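# Place two socket boards in tray, cover with frame

## Task

Set both of the short circuit boards that carry a black socket inside the flat black tray, then lay the clear frame over the tray so it rests on the tray's rim; finally open the grippers and withdraw the arms.

## Robot and tools

Robot: two 6-joint arms with parallel grippers, called left_arm and right_arm. The names are labels, not image sides. In the shared scene frame the origin sits on the table surface midway between the arms, +z is up, +x reaches out across the table, and left_arm is mounted on the +y side (base near (-0.018, +0.304, 0) m), right_arm on the -y side (base near (+0.020, -0.319, 0) m). Each gripper's fingers point along its own +z and close along its own y. The reported hand point lies between the finger pads, roughly 1 cm short of the tips; its printed value can be a little wrong, more so when the arm is stretched far.

execute_actions takes "actions", a list holding zero or one item, plus optional "pictures" (true/false; images come by default). An empty list ([]) moves nothing and just reports the state. A wait item is {"steps": N} with N up to 300 control steps (each 1/30 s); it issues no new command, and your own reply time is counted within those steps. A motion item is {"rows": [...], "steps": N} with 1 to 15 rows and N at most 15 (default 15). One row is used per step; if rows run out, the last row repeats. If a call is rejected, nothing is sent.

Each row is a single list of 14 numbers, each between -1 and 1, covering both arms even if one stays still: left_arm waist, shoulder, elbow, wrist pitch, wrist yaw, wrist roll, opening, then the same seven for right_arm. The six joint entries are offsets, not targets: they are added to that arm's joint angles as printed in the most recent result that lists them (before any such result exists in the scene, or for later calls within the same reply, they count from the arm's position when the action begins). They do not accumulate from row to row. Scale: 1.0 equals 1.202 rad for the waist, 1.258 shoulder, 1.238 elbow, 2.073 wrist pitch, 2.022 for wrist yaw and for wrist roll. Joint ranges in radians, in column order: waist -2.618 to 3.054, shoulder 0.000 to 3.142, elbow 0.000 to 3.142, wrist pitch -1.571 to 1.571, wrist yaw -1.571 to 1.571, wrist roll -2.094 to 2.094. Asking a joint to go more than 0.036 rad beyond its end gets the call refused; the true end may differ by up to 0.036 rad either way, and requests past it are clipped, reported as "joint sent to its limit" (possibly about an earlier, still running action). Missing that line does not prove there is room left.

The opening entry is absolute, not an offset: +1 fully open (pads 0.094 m apart), -1 closed. Between the extremes the fingers go to where grip_measured would equal your number. To keep hold of a part, command about 0.03 below its grip_measured; a smaller gap grips more gently. Thin parts (under about 2 mm) are held more weakly. Readings may carry a fixed error of about 1 mm.

Motion limits: each step a joint's target stays within a fixed lead of its measured angle (waist 0.202 rad, shoulder 0.258, elbow 0.238, wrist pitch 0.573, yaw and roll 0.522), and if the targets would move the hand over 70 mm from where it is, all are pulled back. So large moves take several actions. Sending zeros is not idle: it pulls the arm back to the reference angles, and an arm can sag slightly each action. To hold an arm steady, send in a reply's first call the offsets that return it to the angles you want, use zeros in later calls of that reply, and enlarge the correction if a joint still lags.

Between calls the arms keep driving toward the last row sent until everything has nearly stopped or a step was HELD; after that only a new action moves them further, though fingers already moving finish.

Results: a state line per arm with the hand position (m) and orientation quaternion (wxyz) in the scene frame; Joint positions and Joint velocities per arm (six joints in rad and rad/s, then pad gap in m and m/s); grip_measured on the command scale. HELD marks steps where your row was not fully passed on; "joint command not followed" means the clearance check altered or stopped some joint targets. MOTOR HOT appears from 75 °C; OVER-TEMPERATURE FAULT reports an arm being halted (at 90 °C for 10 s, and at 100 °C the arm goes limp and falls). Holding loads for long heats motors, even while you think.

zoom_image: {"camera": name, "region": [x0, y0, x1, y1]} in pixels of that camera's latest picture, origin top-left, at most 504 by 504. Cameras: cam_head_left, cam_head_right, cam_high, cam_low, cam_left_wrist, cam_right_wrist, all 504x504. Calibration data (intrinsics, distortion, world-to-camera transforms) are supplied and may be slightly off.

read_manual: optional "section" (only "licences"); returns licence texts, no motion.

finished_scene: {"scene": number of the current scene}; final, and reports success.

Avoid: knocking or setting anything off the table, dropping or slipping parts, slamming, hard pushes, and letting the two arms collide or press on each other. Expect occasional tugs on held parts or nudges to loose ones. Move smoothly and finish promptly; release and back away at the end.

Each tool is called after "Request:" as a command line: name --argument value for each argument, lists and objects as JSON in quotes; but a table of rows of numbers goes row by row, as --pt "numbers of a row", without its own name.

## Session

Request:
execute_actions --actions '[]'

Scene clock: 0.00 s of 6000.00 s.
left_arm: end_effector_position=(+0.0424, -0.0227, +0.1877) grip_measured=+1.000 end_effector_quat_wxyz=(-0.045, +0.094, +0.994, -0.036) | right_arm: end_effector_position=(+0.5609, -0.5299, +0.3468) grip_measured=+1.000 end_effector_quat_wxyz=(+0.258, +0.689, +0.459, +0.498)
Joint positions: left_arm=[-1.136  1.788  1.782 -1.525  0.108 -1.148  0.094] | right_arm=[-0.583  2.058  2.196 -0.607 -0.603  1.796  0.094]
Joint velocities: left_arm=[-0.012 -0.012 -0.002 -0.022 -0.051  0.007  0.   ] | right_arm=[-0.012 -0.012 -0.007 -0.037 -0.037 -0.037  0.   ]

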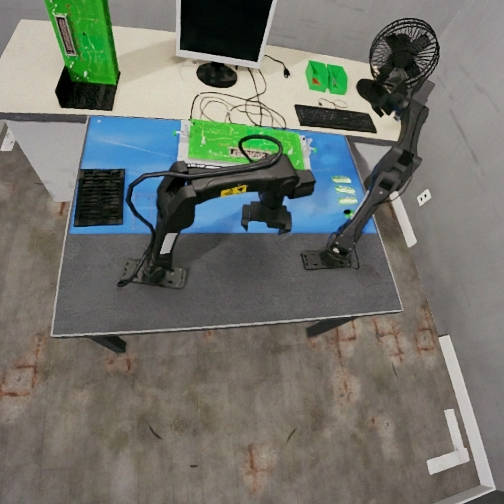

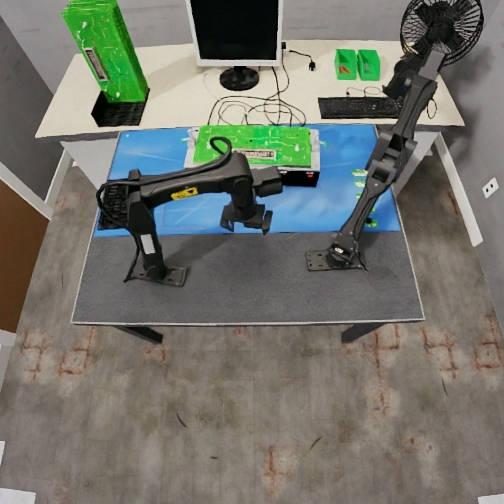

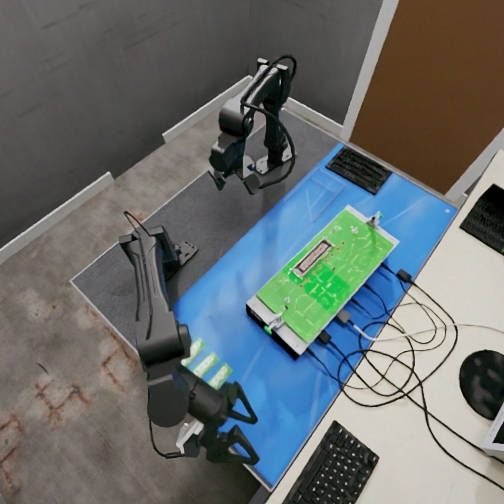

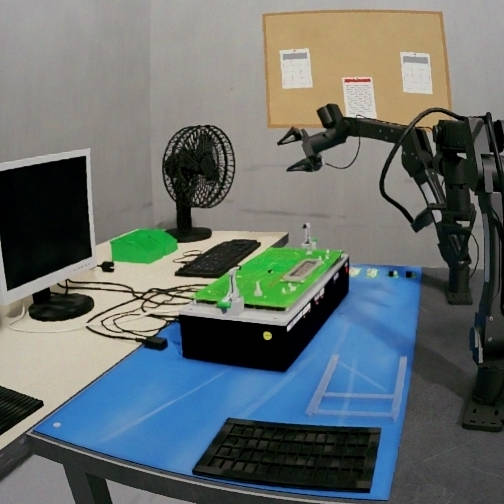

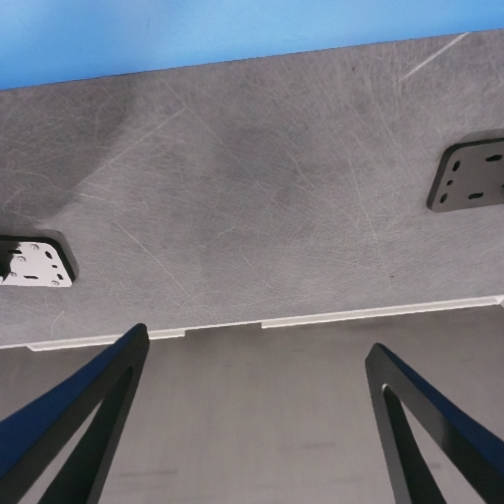

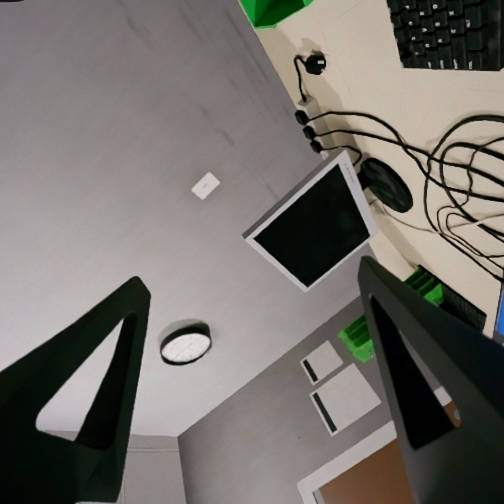

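Request:
zoom_image --camera "cam_head_left" --region '[300, 160, 400, 240]'

Request:
zoom_image --camera "cam_low" --region '[180, 330, 440, 504]'

Request:
zoom_image --camera "cam_high" --region '[280, 130, 420, 240]'

Request:
zoom_image --camera "cam_low" --region '[340, 250, 440, 300]'

Region (300, 160, 400, 240) of cam_head_left's 504x504 image, scaled by 5.040, with more detail than that image has; it fills the top 403 rows of this view, and the rest is white.

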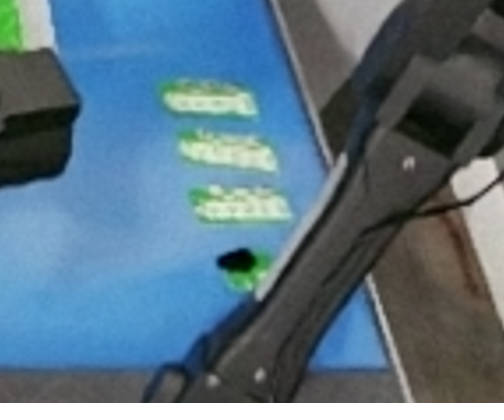

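Region (180, 330, 440, 504) of cam_low's 504x504 image, scaled by 1.938, with more detail than that image has; it fills the top 337 rows of this view, and the rest is white.

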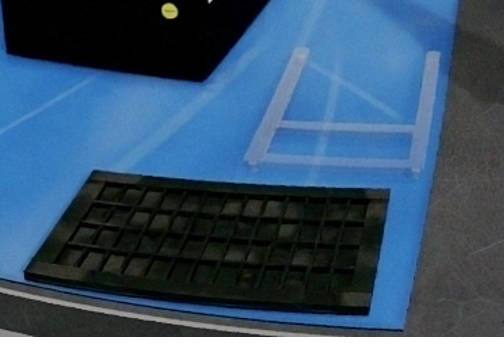

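Region (280, 130, 420, 240) of cam_high's 504x504 image, scaled by 3.600, with more detail than that image has; it fills the top 396 rows of this view, and the rest is white.

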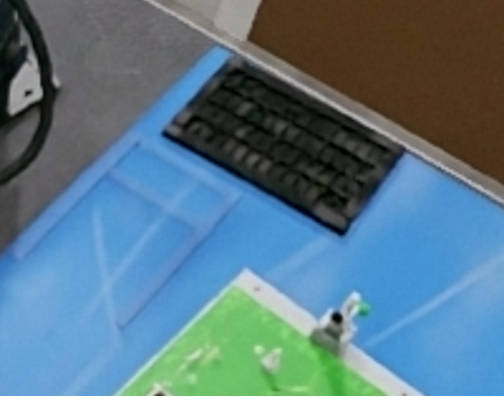

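Region (340, 250, 440, 300) of cam_low's 504x504 image, scaled by 5.040, with more detail than that image has.

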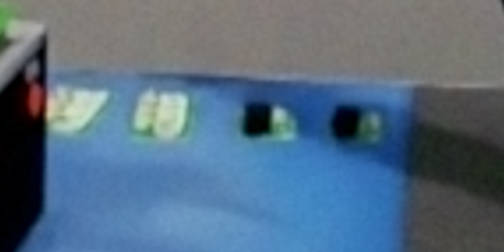

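Request:
execute_actions --actions '[{"rows":[[0.6,-0.358,-0.475,0.047,-0.053,0.32,1,-0.14,-0.573,-0.5,-0.2,0.298,-0.66,1]]}]' --pictures false

Request:
execute_actions --actions '[{"steps":30}]' --pictures false

Scene clock: 35.33 s of 6000.00 s.
left_arm: end_effector_position=(+0.1516, +0.1872, +0.1491) grip_measured=+1.000 end_effector_quat_wxyz=(-0.013, +0.031, +0.999, +0.007) | right_arm: end_effector_position=(+0.3131, -0.5581, +0.2925) grip_measured=+1.000 end_effector_quat_wxyz=(+0.354, +0.641, +0.679, +0.052)
Joint positions: left_arm=[-0.41   1.349  1.194 -1.445  0.002 -0.546  0.094] | right_arm=[-0.756  1.42   1.578 -1.    -0.074  0.821  0.094]
Joint velocities: left_arm=[-0.046 -0.032  0.002  0.051  0.007  0.212  0.   ] | right_arm=[ 0.007 -1.306  0.012 -0.359  0.476 -2.352  0.   ]
Steps of this call (steps 1 to 90: nothing new was sent; then 31.83 s passed at rest; steps 91 to 105: all 15 steps of this action). Readings (joint positions):
91: left_arm=[-1.121 1.761 1.741 -1.492 0.106 -1.084] | right_arm=[-0.587 2.044 2.176 -0.616 -0.571 1.759]
92: left_arm=[-1.089 1.714 1.668 -1.458 0.101 -1.004] | right_arm=[-0.594 2.017 2.135 -0.647 -0.527 1.712]
94: left_arm=[-0.982 1.602 1.525 -1.441 0.079 -0.865] | right_arm=[-0.625 1.954 2.049 -0.715 -0.437 1.618]
98: left_arm=[-0.699 1.378 1.259 -1.437 0.039 -0.669] | right_arm=[-0.710 1.792 1.840 -0.824 -0.263 1.384]
105: the state above

Scene clock: 36.33 s of 6000.00 s.
left_arm: end_effector_position=(+0.1519, +0.1869, +0.1491) grip_measured=+1.000 end_effector_quat_wxyz=(-0.013, +0.049, +0.999, +0.006) | right_arm: end_effector_position=(+0.2903, -0.5532, +0.3202) grip_measured=+1.000 end_effector_quat_wxyz=(+0.387, +0.516, +0.763, -0.044)
Joint positions: left_arm=[-0.41   1.349  1.194 -1.443  0.002 -0.51   0.094] | right_arm=[-0.756  1.329  1.578 -1.021 -0.01   0.472  0.094]
Joint velocities: left_arm=[-0.037  0.027  0.002 -0.081 -0.022  0.037  0.   ] | right_arm=[-0.007  0.007 -0.002 -0.007 -0.022  0.037  0.   ]
Steps of this call (steps 1 to 30: the robot went on to your last target). Readings (joint positions):
1: left_arm=[-0.410 1.349 1.194 -1.444 0.002 -0.539] | right_arm=[-0.756 1.380 1.578 -1.003 -0.060 0.751]
2: left_arm=[-0.410 1.349 1.194 -1.444 0.002 -0.533] | right_arm=[-0.756 1.348 1.578 -1.003 -0.050 0.694]
4: left_arm=[-0.410 1.349 1.194 -1.444 0.002 -0.524] | right_arm=[-0.756 1.316 1.578 -1.003 -0.035 0.614]
8: left_arm=[-0.410 1.349 1.194 -1.444 0.002 -0.516] | right_arm=[-0.756 1.325 1.578 -1.012 -0.020 0.530]
30: the state above

Request:
execute_actions --actions '[{"rows":[[0.63,-0.01,0.02,0,0,0.33,1,-0.14,0.006,-0.31,-0.196,0.005,-0.674,1]]}]' --pictures false

Request:
execute_actions --actions '[{"steps":20}]'

Scene clock: 39.90 s of 6000.00 s.
left_arm: end_effector_position=(+0.1869, +0.3379, +0.1491) grip_measured=+1.000 end_effector_quat_wxyz=(-0.012, -0.017, +1.000, +0.001) | right_arm: end_effector_position=(+0.1557, -0.4820, +0.1462) grip_measured=+1.000 end_effector_quat_wxyz=(+0.000, +0.123, +0.992, +0.001)
Joint positions: left_arm=[ 0.352  1.349  1.194 -1.439 -0.005  0.12   0.094] | right_arm=[-0.916  1.345  1.179 -1.406 -0.002 -0.635  0.094]
Joint velocities: left_arm=[-0.017 -0.007  0.007 -0.007  0.022  0.198  0.   ] | right_arm=[-0.007 -0.002 -0.017 -0.183 -0.037 -1.692  0.   ]
Steps of this call (steps 1 to 15: the robot went on to your last target; steps 16 to 90: nothing new was sent; then 0.07 s passed at rest; steps 91 to 105: all 15 steps of this action). Readings (joint positions):
91: left_arm=[-0.382 1.349 1.194 -1.443 0.014 -0.429] | right_arm=[-0.765 1.329 1.566 -1.027 -0.015 0.432]
92: left_arm=[-0.321 1.349 1.194 -1.443 0.019 -0.328] | right_arm=[-0.785 1.325 1.543 -1.048 -0.017 0.382]
94: left_arm=[-0.172 1.349 1.194 -1.441 0.016 -0.157] | right_arm=[-0.832 1.324 1.473 -1.105 -0.015 0.279]
98: left_arm=[0.128 1.349 1.194 -1.439 0.010 0.024] | right_arm=[-0.896 1.326 1.282 -1.234 -0.009 0.001]
105: the state above

Scene clock: 40.57 s of 6000.00 s.
left_arm: end_effector_position=(+0.1869, +0.3379, +0.1491) grip_measured=+1.000 end_effector_quat_wxyz=(-0.012, -0.003, +1.000, +0.001) | right_arm: end_effector_position=(+0.1531, -0.4796, +0.1462) grip_measured=+1.000 end_effector_quat_wxyz=(-0.005, -0.001, +1.000, +0.006)
Joint positions: left_arm=[ 0.352  1.349  1.194 -1.439 -0.005  0.147  0.094] | right_arm=[-0.916  1.345  1.179 -1.42   0.    -0.883  0.094]
Joint velocities: left_arm=[-0.027 -0.017 -0.017  0.037  0.051  0.081  0.   ] | right_arm=[-0.017  0.017 -0.017 -0.007  0.051 -0.022  0.   ]
Steps of this call (steps 1 to 20: the robot went on to your last target). Readings (joint positions):
1: left_arm=[0.352 1.349 1.194 -1.439 -0.005 0.126] | right_arm=[-0.916 1.345 1.179 -1.410 -0.002 -0.686]
2: left_arm=[0.352 1.349 1.194 -1.439 -0.005 0.130] | right_arm=[-0.916 1.345 1.179 -1.413 -0.002 -0.727]
4: left_arm=[0.352 1.349 1.194 -1.439 -0.005 0.137] | right_arm=[-0.916 1.345 1.179 -1.416 -0.002 -0.785]
8: left_arm=[0.352 1.349 1.194 -1.439 -0.005 0.143] | right_arm=[-0.916 1.345 1.179 -1.420 -0.001 -0.845]
20: the state above
camera_calibration (this result's frames):
cam_left_wrist: T_world_to_cam=[[0.104872, -0.993916, -0.0336685, 0.325931], [-0.820771, -0.10562, 0.561408, 0.153059], [-0.561549, -0.0312418, -0.826854, 0.333985], [0, 0, 0, 1]] pos_world=[0.278994, 0.350548, 0.201202]
cam_right_wrist: T_world_to_cam=[[-0.151464, -0.98821, -0.0223641, -0.45017], [-0.698945, 0.0910744, 0.709353, 0.0623687], [-0.698953, 0.123072, -0.704499, 0.377705], [0, 0, 0, 1]] pos_world=[0.239405, -0.497028, 0.211783]

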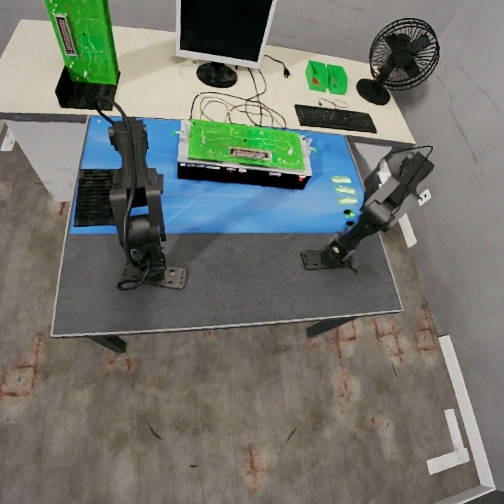

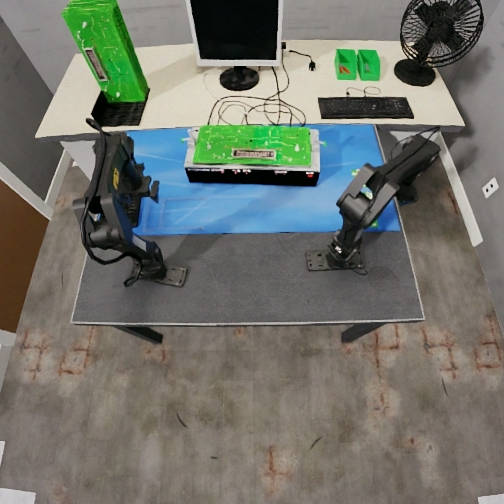

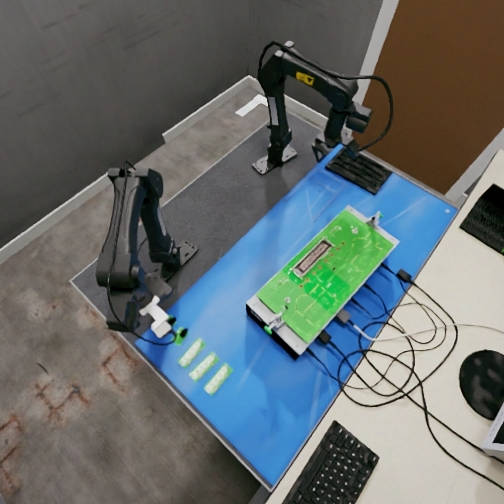

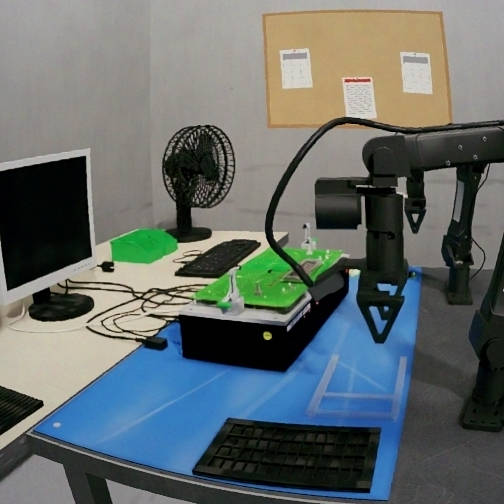

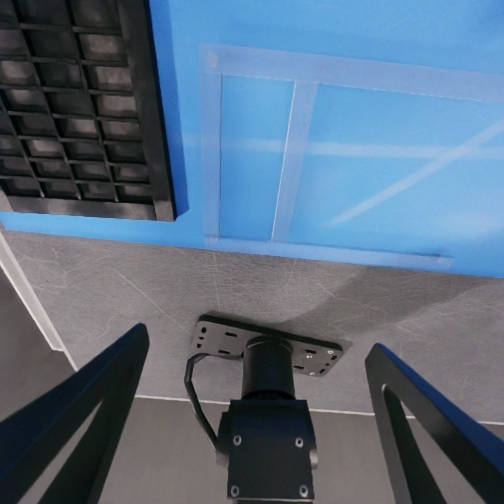

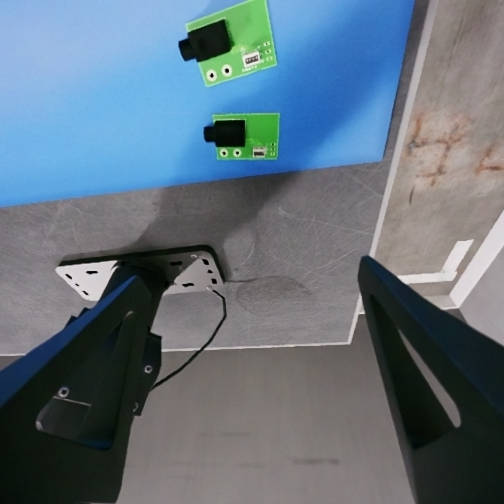

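Request:
execute_actions --actions '[{"rows":[[0.4,0,0.03,0,0,0.24,1,0.092,0.02,-0.285,0.195,0,0.902,-0.25]]}]' --pictures false

Request:
execute_actions --actions '[{"steps":25}]'

Scene clock: 64.77 s of 6000.00 s.
left_arm: end_effector_position=(+0.1496, +0.4328, +0.1520) grip_measured=+1.000 end_effector_quat_wxyz=(-0.007, -0.017, +1.000, +0.003) | right_arm: end_effector_position=(+0.1601, -0.4555, +0.0461) grip_measured=-0.247 end_effector_quat_wxyz=(-0.026, +0.625, +0.780, +0.002)
Joint positions: left_arm=[ 0.838  1.349  1.205 -1.435 -0.013  0.606  0.094] | right_arm=[-0.81   1.384  0.805 -1.045  0.     0.576  0.035]
Joint velocities: left_arm=[-0.002  0.007  0.002  0.037  0.007  0.154  0.   ] | right_arm=[ 0.007  0.007 -0.007  0.139 -0.022  2.498  0.   ]
Steps of this call (steps 1 to 15: the robot went on to your last target; steps 16 to 90: nothing new was sent; then 20.70 s passed at rest; steps 91 to 105: all 15 steps of this action). Readings (joint positions):
91: left_arm=[0.380 1.349 1.195 -1.439 0.007 0.224] | right_arm=[-0.903 1.340 1.147 -1.371 0.006 -0.809]
92: left_arm=[0.441 1.349 1.197 -1.439 0.011 0.306] | right_arm=[-0.874 1.335 1.086 -1.287 0.008 -0.708]
94: left_arm=[0.589 1.349 1.203 -1.437 0.007 0.421] | right_arm=[-0.824 1.349 0.943 -1.165 0.003 -0.510]
98: left_arm=[0.823 1.349 1.205 -1.435 -0.011 0.539] | right_arm=[-0.810 1.384 0.806 -1.111 0.000 -0.111]
105: the state above

Scene clock: 65.60 s of 6000.00 s.
left_arm: end_effector_position=(+0.1496, +0.4328, +0.1520) grip_measured=+1.000 end_effector_quat_wxyz=(-0.007, -0.008, +1.000, +0.003) | right_arm: end_effector_position=(+0.1640, -0.4585, +0.0459) grip_measured=-0.247 end_effector_quat_wxyz=(-0.017, +0.754, +0.656, +0.000)
Joint positions: left_arm=[ 0.838  1.349  1.205 -1.435 -0.013  0.623  0.094] | right_arm=[-0.81   1.384  0.805 -1.025 -0.003  0.934  0.035]
Joint velocities: left_arm=[-0.002  0.002 -0.007  0.007 -0.066  0.007  0.   ] | right_arm=[-0.002 -0.027 -0.007  0.007 -0.007 -0.037  0.002]
Steps of this call (steps 1 to 25: the robot went on to your last target). Readings (joint positions):
1: left_arm=[0.838 1.349 1.205 -1.435 -0.013 0.609] | right_arm=[-0.810 1.384 0.805 -1.041 0.000 0.648]
2: left_arm=[0.838 1.349 1.205 -1.435 -0.013 0.612] | right_arm=[-0.810 1.384 0.805 -1.038 -0.000 0.706]
4: left_arm=[0.838 1.349 1.205 -1.435 -0.013 0.616] | right_arm=[-0.810 1.384 0.805 -1.034 -0.000 0.789]
8: left_arm=[0.838 1.349 1.205 -1.435 -0.013 0.620] | right_arm=[-0.810 1.384 0.805 -1.029 -0.002 0.876]
25: the state above
camera_calibration (this result's frames):
cam_left_wrist: T_world_to_cam=[[0.114646, -0.992694, -0.037616, 0.422958], [-0.825358, -0.116257, 0.552511, 0.137494], [-0.552848, -0.0322967, -0.832656, 0.318466], [0, 0, 0, 1]] pos_world=[0.241054, 0.446138, 0.205116]
cam_right_wrist: T_world_to_cam=[[-0.957435, 0.288216, 0.0157867, 0.285671], [0.212708, 0.667517, 0.713566, 0.253816], [0.195123, 0.686551, -0.70041, 0.423639], [0, 0, 0, 1]] pos_world=[0.136861, -0.542611, 0.111097]

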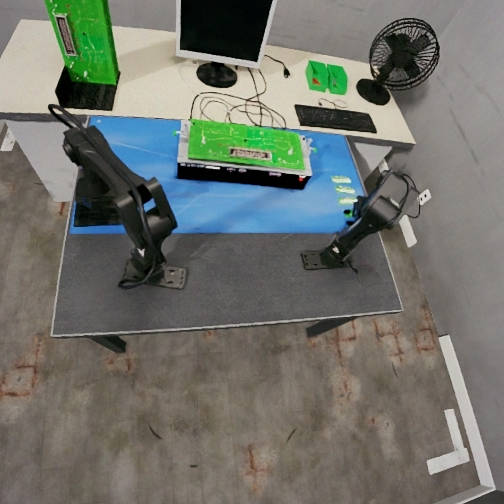

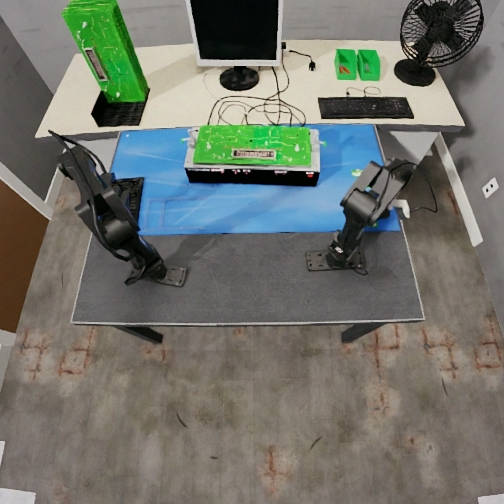

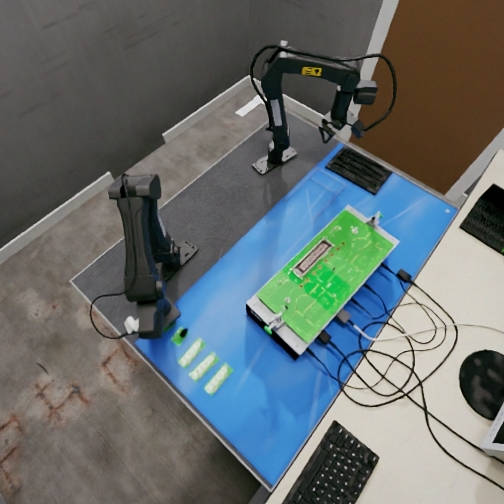

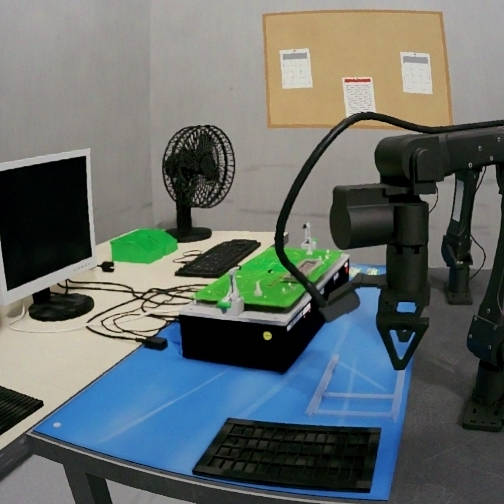

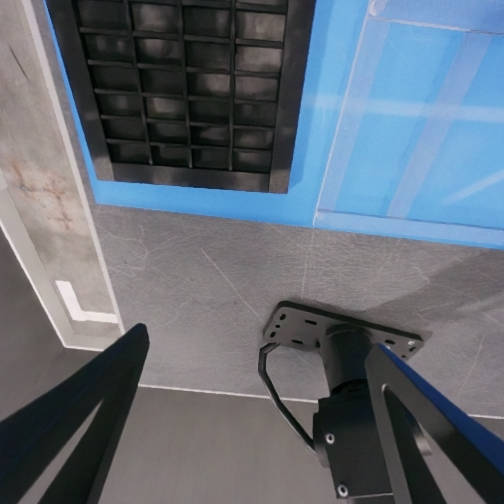

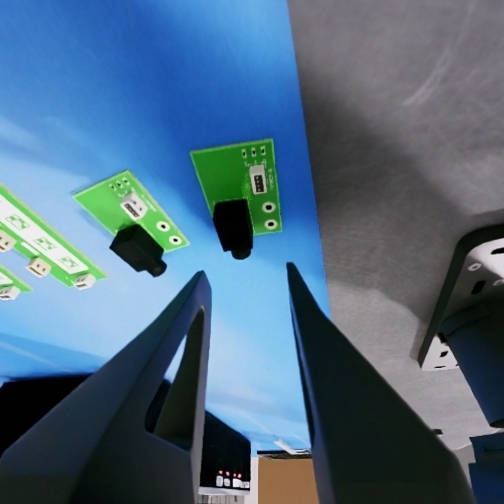

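Request:
execute_actions --actions '[{"rows":[[0,0,0,0,0,0,1,-0.003,0.012,-0.01,0.035,0,0,-0.3],[0,0,0,0,0,0,1,-0.005,0.02,-0.02,0.055,0,0,-0.3],[0,0,0,0,0,0,1,-0.005,0.025,-0.03,0.07,0,0,-0.3],[0,0,0,0,0,0,1,-0.005,0.03,-0.04,0.08,0,0,-0.3],[0,0,0,0,0,0,1,-0.005,0.034,-0.05,0.088,0,0,-0.3],[0,0,0,0,0,0,1,-0.005,0.036,-0.056,0.09,0,0,-0.3]]}]'

Scene clock: 82.00 s of 6000.00 s.
left_arm: end_effector_position=(+0.1496, +0.4328, +0.1520) grip_measured=+1.000 end_effector_quat_wxyz=(-0.007, -0.008, +1.000, +0.003) | right_arm: end_effector_position=(+0.1769, -0.4702, +0.0249) grip_measured=-0.297 end_effector_quat_wxyz=(+0.018, +0.755, +0.656, +0.005)
Joint positions: left_arm=[ 0.838  1.349  1.205 -1.435 -0.013  0.623  0.094] | right_arm=[-0.81   1.419  0.744 -0.858 -0.006  0.936  0.033]
Joint velocities: left_arm=[-0.002 -0.012 -0.002 -0.022  0.007 -0.051  0.   ] | right_arm=[ 0.027  0.017 -0.007  0.007 -0.037 -0.037 -0.001]
Steps of this call (steps 1 to 30: the robot went on to your last target; steps 31 to 90: nothing new was sent; then 12.90 s passed at rest; steps 91 to 105: all 15 steps of this action). Readings (joint positions):
91: left_arm=[0.838 1.349 1.205 -1.435 -0.013 0.623] | right_arm=[-0.810 1.384 0.805 -1.020 -0.003 0.936]
92: left_arm=[0.838 1.349 1.205 -1.435 -0.013 0.623] | right_arm=[-0.810 1.385 0.803 -1.005 -0.004 0.936]
94: left_arm=[0.838 1.349 1.205 -1.435 -0.013 0.623] | right_arm=[-0.810 1.391 0.792 -0.958 -0.004 0.936]
98: left_arm=[0.838 1.349 1.205 -1.435 -0.013 0.623] | right_arm=[-0.810 1.415 0.754 -0.889 -0.005 0.936]
105: the state above
camera_calibration (this result's frames):
cam_left_wrist: T_world_to_cam=[[0.114646, -0.992694, -0.037616, 0.422958], [-0.825358, -0.116257, 0.552511, 0.137494], [-0.552848, -0.0322967, -0.832656, 0.318466], [0, 0, 0, 1]] pos_world=[0.241054, 0.446138, 0.205116]
cam_right_wrist: T_world_to_cam=[[-0.956261, 0.288554, -0.0479787, 0.303289], [0.176539, 0.700089, 0.691888, 0.296187], [0.233237, 0.653155, -0.720409, 0.392534], [0, 0, 0, 1]] pos_world=[0.146181, -0.551258, 0.092408]

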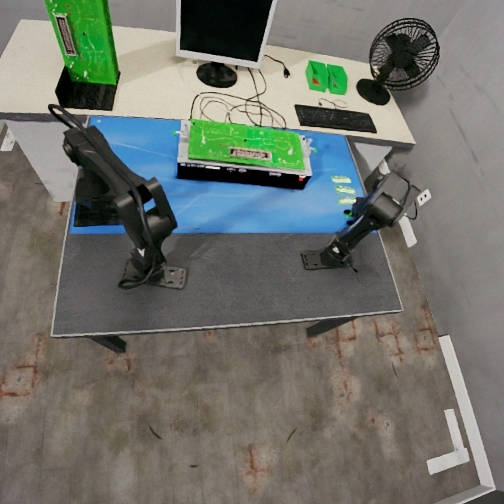

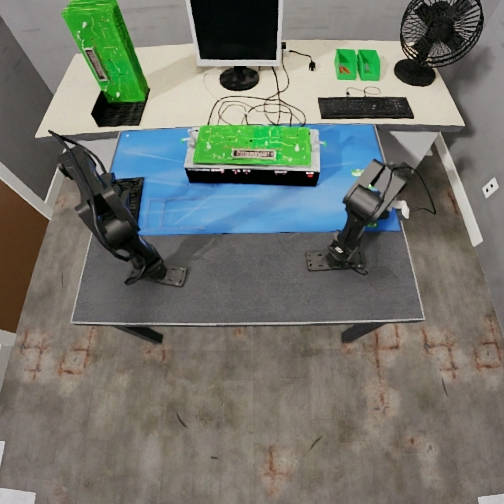

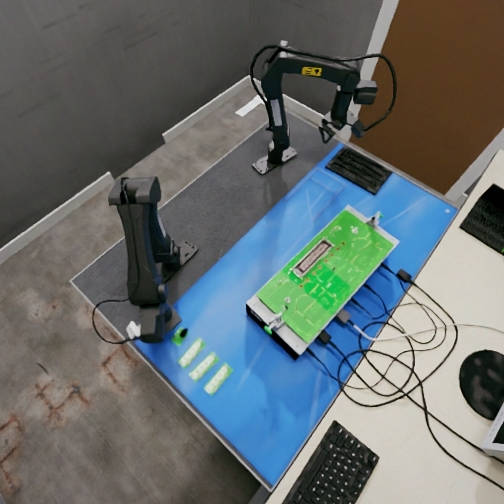

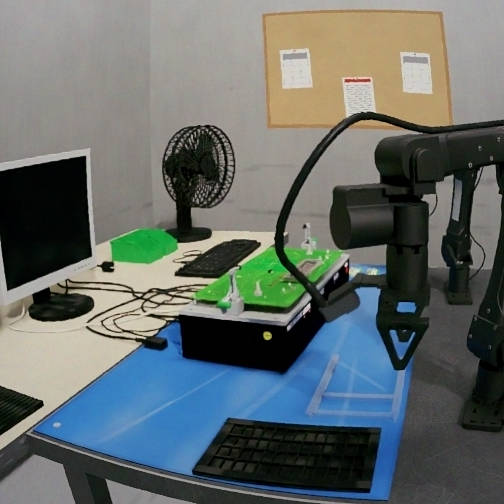

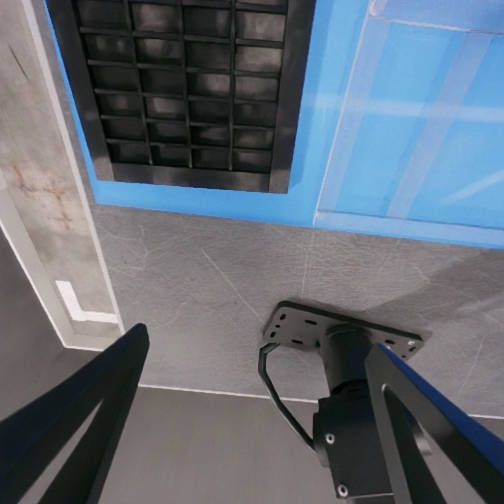

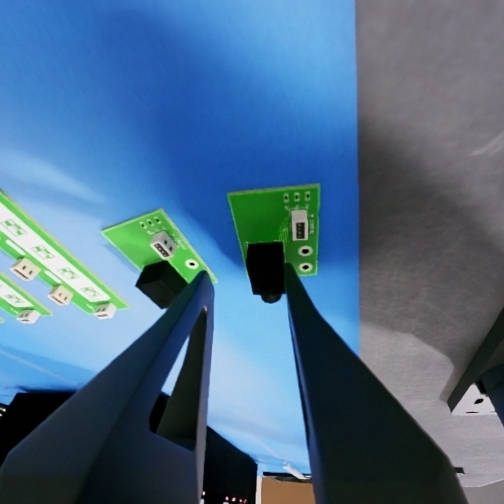

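Request:
execute_actions --actions '[{"rows":[[0,0,0,0,0,0,1,-0.018,0,-0.015,0,0,0,-0.3],[0,0,0,0,0,0,1,-0.018,0,-0.025,0,0,0,-0.3],[0,0,0,0,0,0,1,-0.018,0.01,-0.032,0,0,0,-0.3],[0,0,0,0,0,0,1,-0.018,0.02,-0.032,0.005,0,0,-0.3]]}]'

Scene clock: 90.87 s of 6000.00 s.
left_arm: end_effector_position=(+0.1496, +0.4328, +0.1520) grip_measured=+1.000 end_effector_quat_wxyz=(-0.007, -0.008, +1.000, +0.003) | right_arm: end_effector_position=(+0.1690, -0.4650, +0.0158) grip_measured=-0.297 end_effector_quat_wxyz=(+0.002, +0.758, +0.652, +0.005)
Joint positions: left_arm=[ 0.838  1.349  1.205 -1.435 -0.013  0.623  0.094] | right_arm=[-0.821  1.432  0.715 -0.848 -0.009  0.936  0.033]
Joint velocities: left_arm=[-0.002  0.007 -0.017  0.037  0.007 -0.022  0.   ] | right_arm=[-0.017 -0.037  0.002 -0.007 -0.007  0.037  0.   ]
Steps of this call (steps 1 to 15: the robot went on to your last target; steps 16 to 90: nothing new was sent; then 5.37 s passed at rest; steps 91 to 105: all 15 steps of this action). Readings (joint positions):
91: left_arm=[0.838 1.349 1.205 -1.435 -0.013 0.623] | right_arm=[-0.811 1.419 0.744 -0.849 -0.007 0.936]
92: left_arm=[0.838 1.349 1.205 -1.435 -0.013 0.623] | right_arm=[-0.814 1.419 0.742 -0.849 -0.008 0.936]
94: left_arm=[0.838 1.349 1.205 -1.435 -0.013 0.623] | right_arm=[-0.819 1.419 0.731 -0.848 -0.008 0.936]
98: left_arm=[0.838 1.349 1.205 -1.435 -0.013 0.623] | right_arm=[-0.821 1.430 0.715 -0.848 -0.008 0.936]
105: the state above
camera_calibration (this result's frames):
cam_left_wrist: T_world_to_cam=[[0.114646, -0.992694, -0.037616, 0.422958], [-0.825358, -0.116257, 0.552511, 0.137494], [-0.552848, -0.0322967, -0.832656, 0.318466], [0, 0, 0, 1]] pos_world=[0.241054, 0.446138, 0.205116]
cam_right_wrist: T_world_to_cam=[[-0.953736, 0.29991, -0.0210074, 0.298248], [0.198541, 0.680763, 0.705084, 0.287289], [0.225763, 0.668293, -0.708813, 0.39252], [0, 0, 0, 1]] pos_world=[0.138795, -0.547342, 0.0819261]

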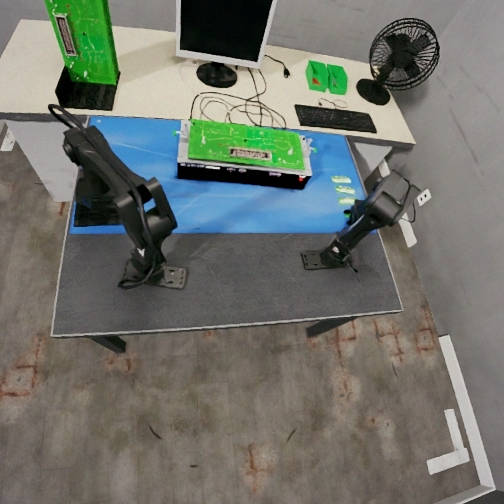

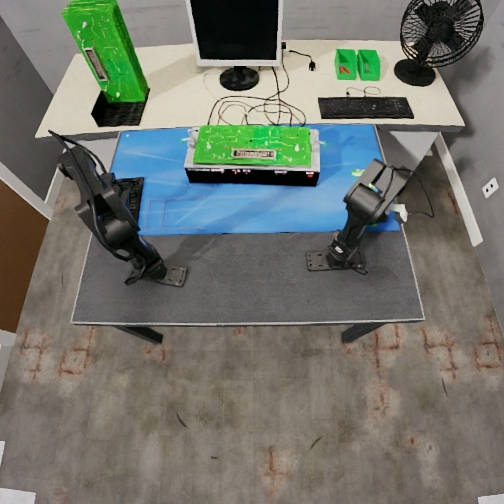

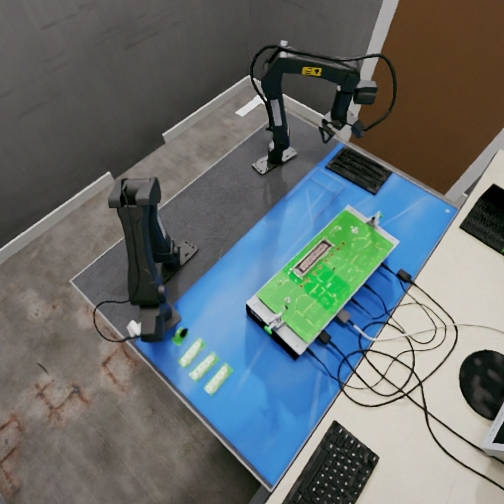

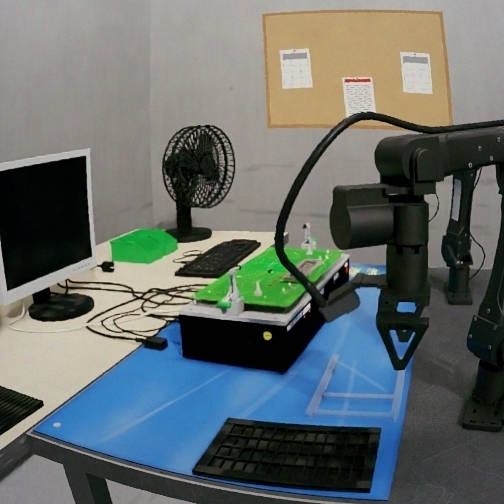

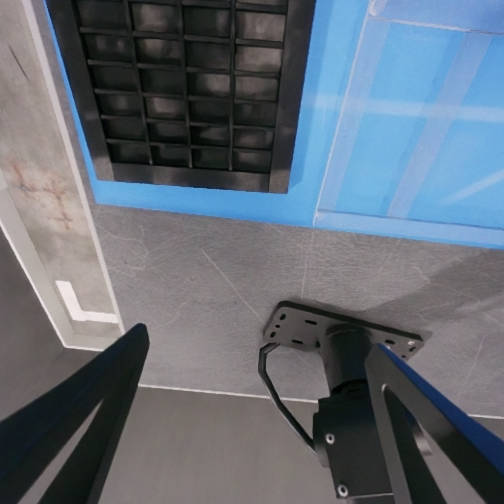

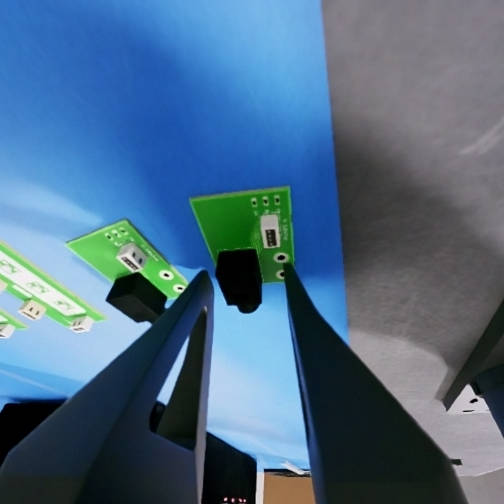

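Request:
execute_actions --actions '[{"rows":[[0,0,0,0,0,0,1,0,0.02,0,0.012,0,0,-0.3],[0,0,0,0,0,0,1,0,0.02,0,0.012,0,0,-0.3],[0,0,0,0,0,0,1,0,0.02,0,0.012,0,0,-0.3],[0,0,0,0,0,0,1,0,0.02,0,0.012,0,0,-0.3],[0,0,0,0,0,0,1,0,0.02,0,0.012,0,0,-0.4],[0,0,0,0,0,0,1,0,0.02,0,0.012,0,0,-0.5],[0,0,0,0,0,0,1,0,0.02,0,0.012,0,0,-0.58],[0,0,0,0,0,0,1,0,0.02,0,0.012,0,0,-0.65],[0,0,0,0,0,0,1,0,0.02,0,0.012,0,0,-0.7],[0,0,0,0,0,0,1,0,0.02,0,0.012,0,0,-0.75]]}]'

Scene clock: 100.87 s of 6000.00 s.
left_arm: end_effector_position=(+0.1496, +0.4328, +0.1520) grip_measured=+1.000 end_effector_quat_wxyz=(-0.007, -0.008, +1.000, +0.003) | right_arm: end_effector_position=(+0.1708, -0.4662, +0.0137) grip_measured=-0.673 end_effector_quat_wxyz=(+0.003, +0.758, +0.652, +0.006)
Joint positions: left_arm=[ 0.838  1.349  1.205 -1.435 -0.013  0.623  0.094] | right_arm=[-0.821  1.443  0.715 -0.835 -0.012  0.936  0.015]
Joint velocities: left_arm=[ 0.017 -0.002 -0.012  0.022 -0.037 -0.037  0.   ] | right_arm=[ 0.002  0.007 -0.007  0.066  0.095 -0.051 -0.   ]
Steps of this call (steps 1 to 15: the robot went on to your last target; steps 16 to 90: nothing new was sent; then 6.50 s passed at rest; steps 91 to 105: all 15 steps of this action). Readings (joint positions):
91: left_arm=[0.838 1.349 1.205 -1.435 -0.013 0.623] | right_arm=[-0.821 1.432 0.715 -0.847 -0.010 0.936]
92: left_arm=[0.838 1.349 1.205 -1.435 -0.013 0.623] | right_arm=[-0.821 1.434 0.715 -0.845 -0.010 0.936]
94: left_arm=[0.838 1.349 1.205 -1.435 -0.013 0.623] | right_arm=[-0.821 1.439 0.715 -0.840 -0.011 0.936]
98: left_arm=[0.838 1.349 1.205 -1.435 -0.013 0.623] | right_arm=[-0.821 1.443 0.715 -0.835 -0.012 0.936]
105: the state above
camera_calibration (this result's frames):
cam_left_wrist: T_world_to_cam=[[0.114646, -0.992694, -0.037616, 0.422958], [-0.825358, -0.116257, 0.552511, 0.137494], [-0.552848, -0.0322967, -0.832656, 0.318466], [0, 0, 0, 1]] pos_world=[0.241054, 0.446138, 0.205116]
cam_right_wrist: T_world_to_cam=[[-0.953668, 0.299907, -0.0239334, 0.300336], [0.196246, 0.680387, 0.706089, 0.289437], [0.228045, 0.668677, -0.707719, 0.391138], [0, 0, 0, 1]] pos_world=[0.140423, -0.548547, 0.0796354]

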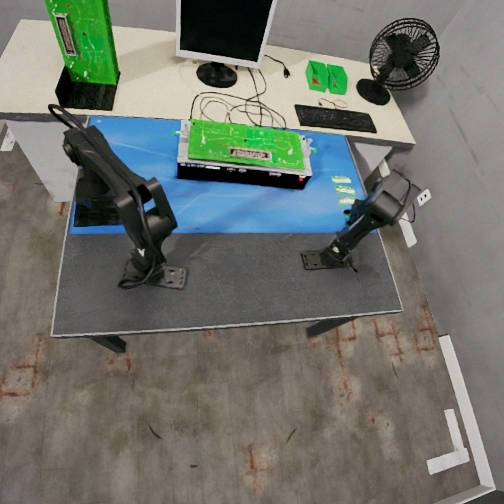

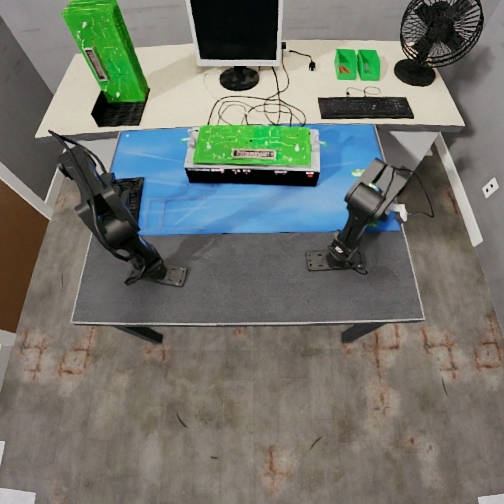

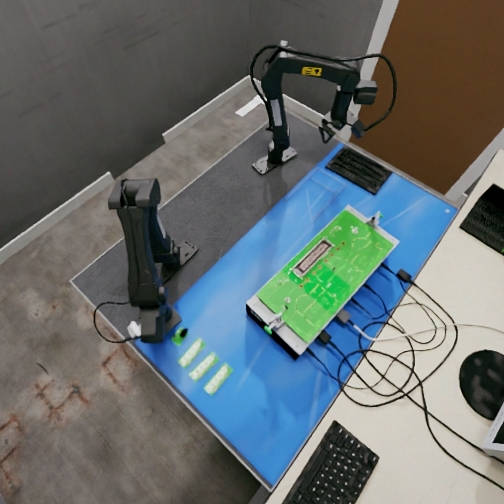

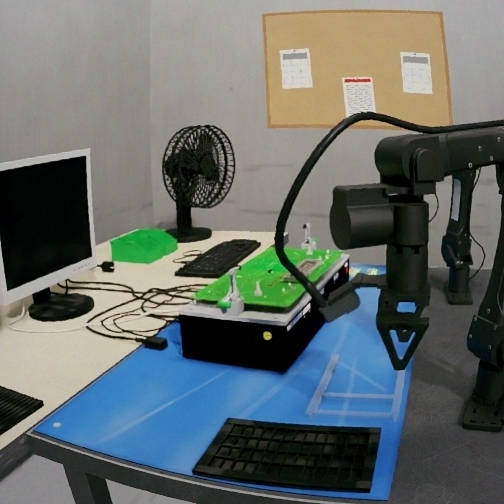

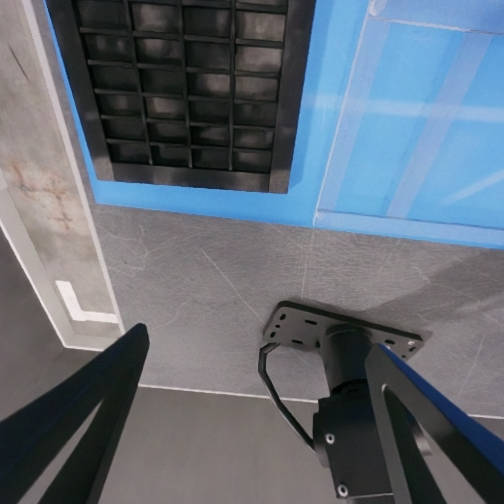

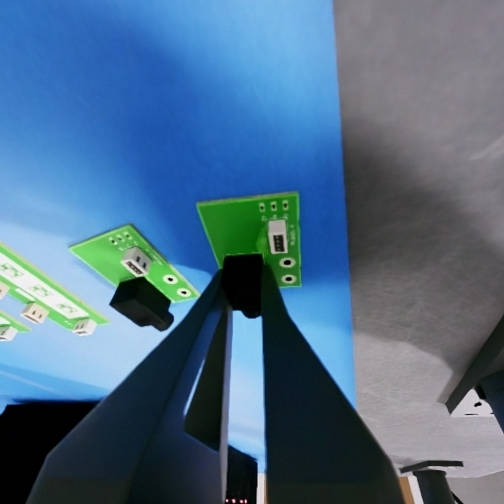

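Request:
execute_actions --actions '[{"rows":[[0,0,0,0,0,0,1,0,-0.02,0.04,-0.03,0,0,-0.72],[0,0,0,0,0,0,1,0,-0.03,0.08,-0.06,0,0,-0.72],[0,0,0,0,0,0,1,0,-0.04,0.12,-0.09,0,0,-0.72],[0,0,0,0,0,0,1,0,-0.05,0.16,-0.12,0,0,-0.72],[0,0,0,0,0,0,1,0,-0.06,0.2,-0.15,0,0,-0.72],[0,0,0,0,0,0,1,0,-0.07,0.25,-0.19,0,0.05,-0.72],[0,0,0,0,0,0,1,0.1,-0.08,0.3,-0.23,0,0.1,-0.72],[0,0,0,0,0,0,1,0.2,-0.08,0.35,-0.26,0,0.15,-0.72],[0,0,0,0,0,0,1,0.9,-0.08,0.38,-0.28,0,0.23,-0.72]]}]' --pictures false

Request:
execute_actions --actions '[{"rows":[[0,0,0,0,0,0,1,1,0,0.01,0,0,0,-0.72]]}]' --pictures false

Scene clock: 117.07 s of 6000.00 s.
left_arm: end_effector_position=(+0.1496, +0.4328, +0.1520) grip_measured=+1.000 end_effector_quat_wxyz=(-0.007, -0.008, +1.000, +0.003) | right_arm: end_effector_position=(+0.2518, -0.3726, +0.1459) grip_measured=-0.673 end_effector_quat_wxyz=(+0.037, +0.700, +0.713, +0.029)
Joint positions: left_arm=[ 0.838  1.349  1.205 -1.435 -0.013  0.623  0.094] | right_arm=[-0.274  1.355  1.182 -1.304 -0.013  1.314  0.015]
Joint velocities: left_arm=[ 0.012  0.007 -0.012  0.037  0.022 -0.022  0.   ] | right_arm=[ 2.103  0.032  0.007 -0.579 -0.037  0.535 -0.   ]
Steps of this call (steps 1 to 15: the robot went on to your last target; steps 16 to 90: nothing new was sent; then 12.70 s passed at rest; steps 91 to 105: all 15 steps of this action). Readings (joint positions):
91: left_arm=[0.838 1.349 1.205 -1.435 -0.013 0.623] | right_arm=[-0.821 1.443 0.717 -0.841 -0.012 0.936]
92: left_arm=[0.838 1.349 1.205 -1.435 -0.013 0.623] | right_arm=[-0.821 1.443 0.729 -0.863 -0.013 0.936]
94: left_arm=[0.838 1.349 1.205 -1.435 -0.013 0.623] | right_arm=[-0.821 1.441 0.786 -0.940 -0.014 0.936]
98: left_arm=[0.838 1.349 1.205 -1.435 -0.013 0.623] | right_arm=[-0.769 1.400 0.999 -1.124 -0.003 1.024]
105: the state above

Scene clock: 117.57 s of 6000.00 s.
left_arm: end_effector_position=(+0.1496, +0.4328, +0.1520) grip_measured=+1.000 end_effector_quat_wxyz=(-0.007, -0.008, +1.000, +0.003) | right_arm: end_effector_position=(+0.1720, -0.1308, +0.1464) grip_measured=-0.674 end_effector_quat_wxyz=(+0.015, +0.221, +0.974, +0.054)
Joint positions: left_arm=[ 0.838  1.349  1.205 -1.435 -0.013  0.623  0.094] | right_arm=[ 0.835  1.355  1.182 -1.287 -0.023  1.318  0.015]
Joint velocities: left_arm=[-0.007 -0.002 -0.007 -0.051  0.022 -0.022  0.   ] | right_arm=[ 1.868  0.012 -0.002  0.081 -0.139 -0.037  0.   ]
Steps of this call (steps 1 to 15: all 15 steps of this action). Readings (joint positions):
1: left_arm=[0.838 1.349 1.205 -1.435 -0.013 0.623] | right_arm=[-0.199 1.355 1.182 -1.313 -0.014 1.319]
2: left_arm=[0.838 1.349 1.205 -1.435 -0.013 0.623] | right_arm=[-0.125 1.355 1.182 -1.310 -0.016 1.319]
4: left_arm=[0.838 1.349 1.205 -1.435 -0.013 0.623] | right_arm=[0.023 1.355 1.182 -1.300 -0.017 1.318]
8: left_arm=[0.838 1.349 1.205 -1.435 -0.013 0.623] | right_arm=[0.320 1.355 1.182 -1.291 -0.019 1.318]
15: the state above

Request:
execute_actions --actions '[{"rows":[[0,0,0,0,0,0,1,0.442,0.1,0.035,0.04,0.01,0.04,-0.72],[0,0,0,0,0,0,1,0.442,0.15,0.035,0.06,0.01,0.04,-0.72],[0,0,0,0,0,0,1,0.442,0.2,0.035,0.09,0.01,0.04,-0.72],[0,0,0,0,0,0,1,0.442,0.24,0.035,0.11,0.01,0.04,-0.72],[0,0,0,0,0,0,1,0.442,0.28,0.035,0.13,0.01,0.04,-0.72],[0,0,0,0,0,0,1,0.442,0.31,0.035,0.15,0.01,0.04,-0.72],[0,0,0,0,0,0,1,0.442,0.33,0.035,0.163,0.01,0.04,-0.72],[0,0,0,0,0,0,1,0.442,0.35,0.035,0.163,0.01,0.04,-0.72],[0,0,0,0,0,0,1,0.442,0.36,0.035,0.163,0.01,0.04,-0.72],[0,0,0,0,0,0,1,0.442,0.37,0.035,0.163,0.01,0.04,-0.72]]}]' --pictures false

Request:
execute_actions --actions '[{"steps":12}]' --pictures false

Scene clock: 126.63 s of 6000.00 s.
left_arm: end_effector_position=(+0.1496, +0.4328, +0.1520) grip_measured=+1.000 end_effector_quat_wxyz=(-0.007, -0.008, +1.000, +0.003) | right_arm: end_effector_position=(+0.0657, -0.0060, +0.0280) grip_measured=-0.674 end_effector_quat_wxyz=(-0.012, -0.011, +1.000, -0.013)
Joint positions: left_arm=[ 0.838  1.349  1.205 -1.435 -0.013  0.623  0.094] | right_arm=[ 1.376  1.844  1.211 -0.968 -0.019  1.389  0.015]
Joint velocities: left_arm=[-0.017  0.002  0.002 -0.037  0.066  0.022  0.   ] | right_arm=[-0.022 -0.017 -0.002  0.11  -0.066  0.037  0.   ]
Steps of this call (steps 1 to 30: the robot went on to your last target; steps 31 to 90: nothing new was sent; then 5.57 s passed at rest; steps 91 to 105: all 15 steps of this action). Readings (joint positions):
91: left_arm=[0.838 1.349 1.205 -1.435 -0.013 0.623] | right_arm=[0.959 1.368 1.185 -1.291 -0.012 1.331]
92: left_arm=[0.838 1.349 1.205 -1.435 -0.013 0.623] | right_arm=[1.014 1.397 1.197 -1.282 -0.003 1.345]
94: left_arm=[0.838 1.349 1.205 -1.435 -0.013 0.623] | right_arm=[1.132 1.491 1.211 -1.223 -0.004 1.359]
98: left_arm=[0.838 1.349 1.205 -1.435 -0.013 0.623] | right_arm=[1.323 1.716 1.211 -1.071 -0.009 1.376]
105: the state above

Scene clock: 127.03 s of 6000.00 s.
left_arm: end_effector_position=(+0.1496, +0.4328, +0.1520) grip_measured=+1.000 end_effector_quat_wxyz=(-0.007, -0.008, +1.000, +0.003) | right_arm: end_effector_position=(+0.0666, -0.0025, +0.0279) grip_measured=-0.674 end_effector_quat_wxyz=(-0.010, -0.009, +1.000, -0.006)
Joint positions: left_arm=[ 0.838  1.349  1.205 -1.435 -0.013  0.623  0.094] | right_arm=[ 1.376  1.844  1.211 -0.954 -0.018  1.394  0.015]
Joint velocities: left_arm=[-0.002  0.002  0.007 -0.007 -0.037 -0.066  0.   ] | right_arm=[-0.012 -0.002 -0.002 -0.037  0.022 -0.022  0.   ]
Steps of this call (steps 1 to 12: the robot went on to your last target). Readings (joint positions):
1: left_arm=[0.838 1.349 1.205 -1.435 -0.013 0.623] | right_arm=[1.376 1.844 1.211 -0.964 -0.018 1.390]
2: left_arm=[0.838 1.349 1.205 -1.435 -0.013 0.623] | right_arm=[1.376 1.844 1.211 -0.962 -0.018 1.391]
4: left_arm=[0.838 1.349 1.205 -1.435 -0.013 0.623] | right_arm=[1.376 1.844 1.211 -0.958 -0.018 1.392]
8: left_arm=[0.838 1.349 1.205 -1.435 -0.013 0.623] | right_arm=[1.376 1.844 1.211 -0.955 -0.018 1.393]
12: the state above


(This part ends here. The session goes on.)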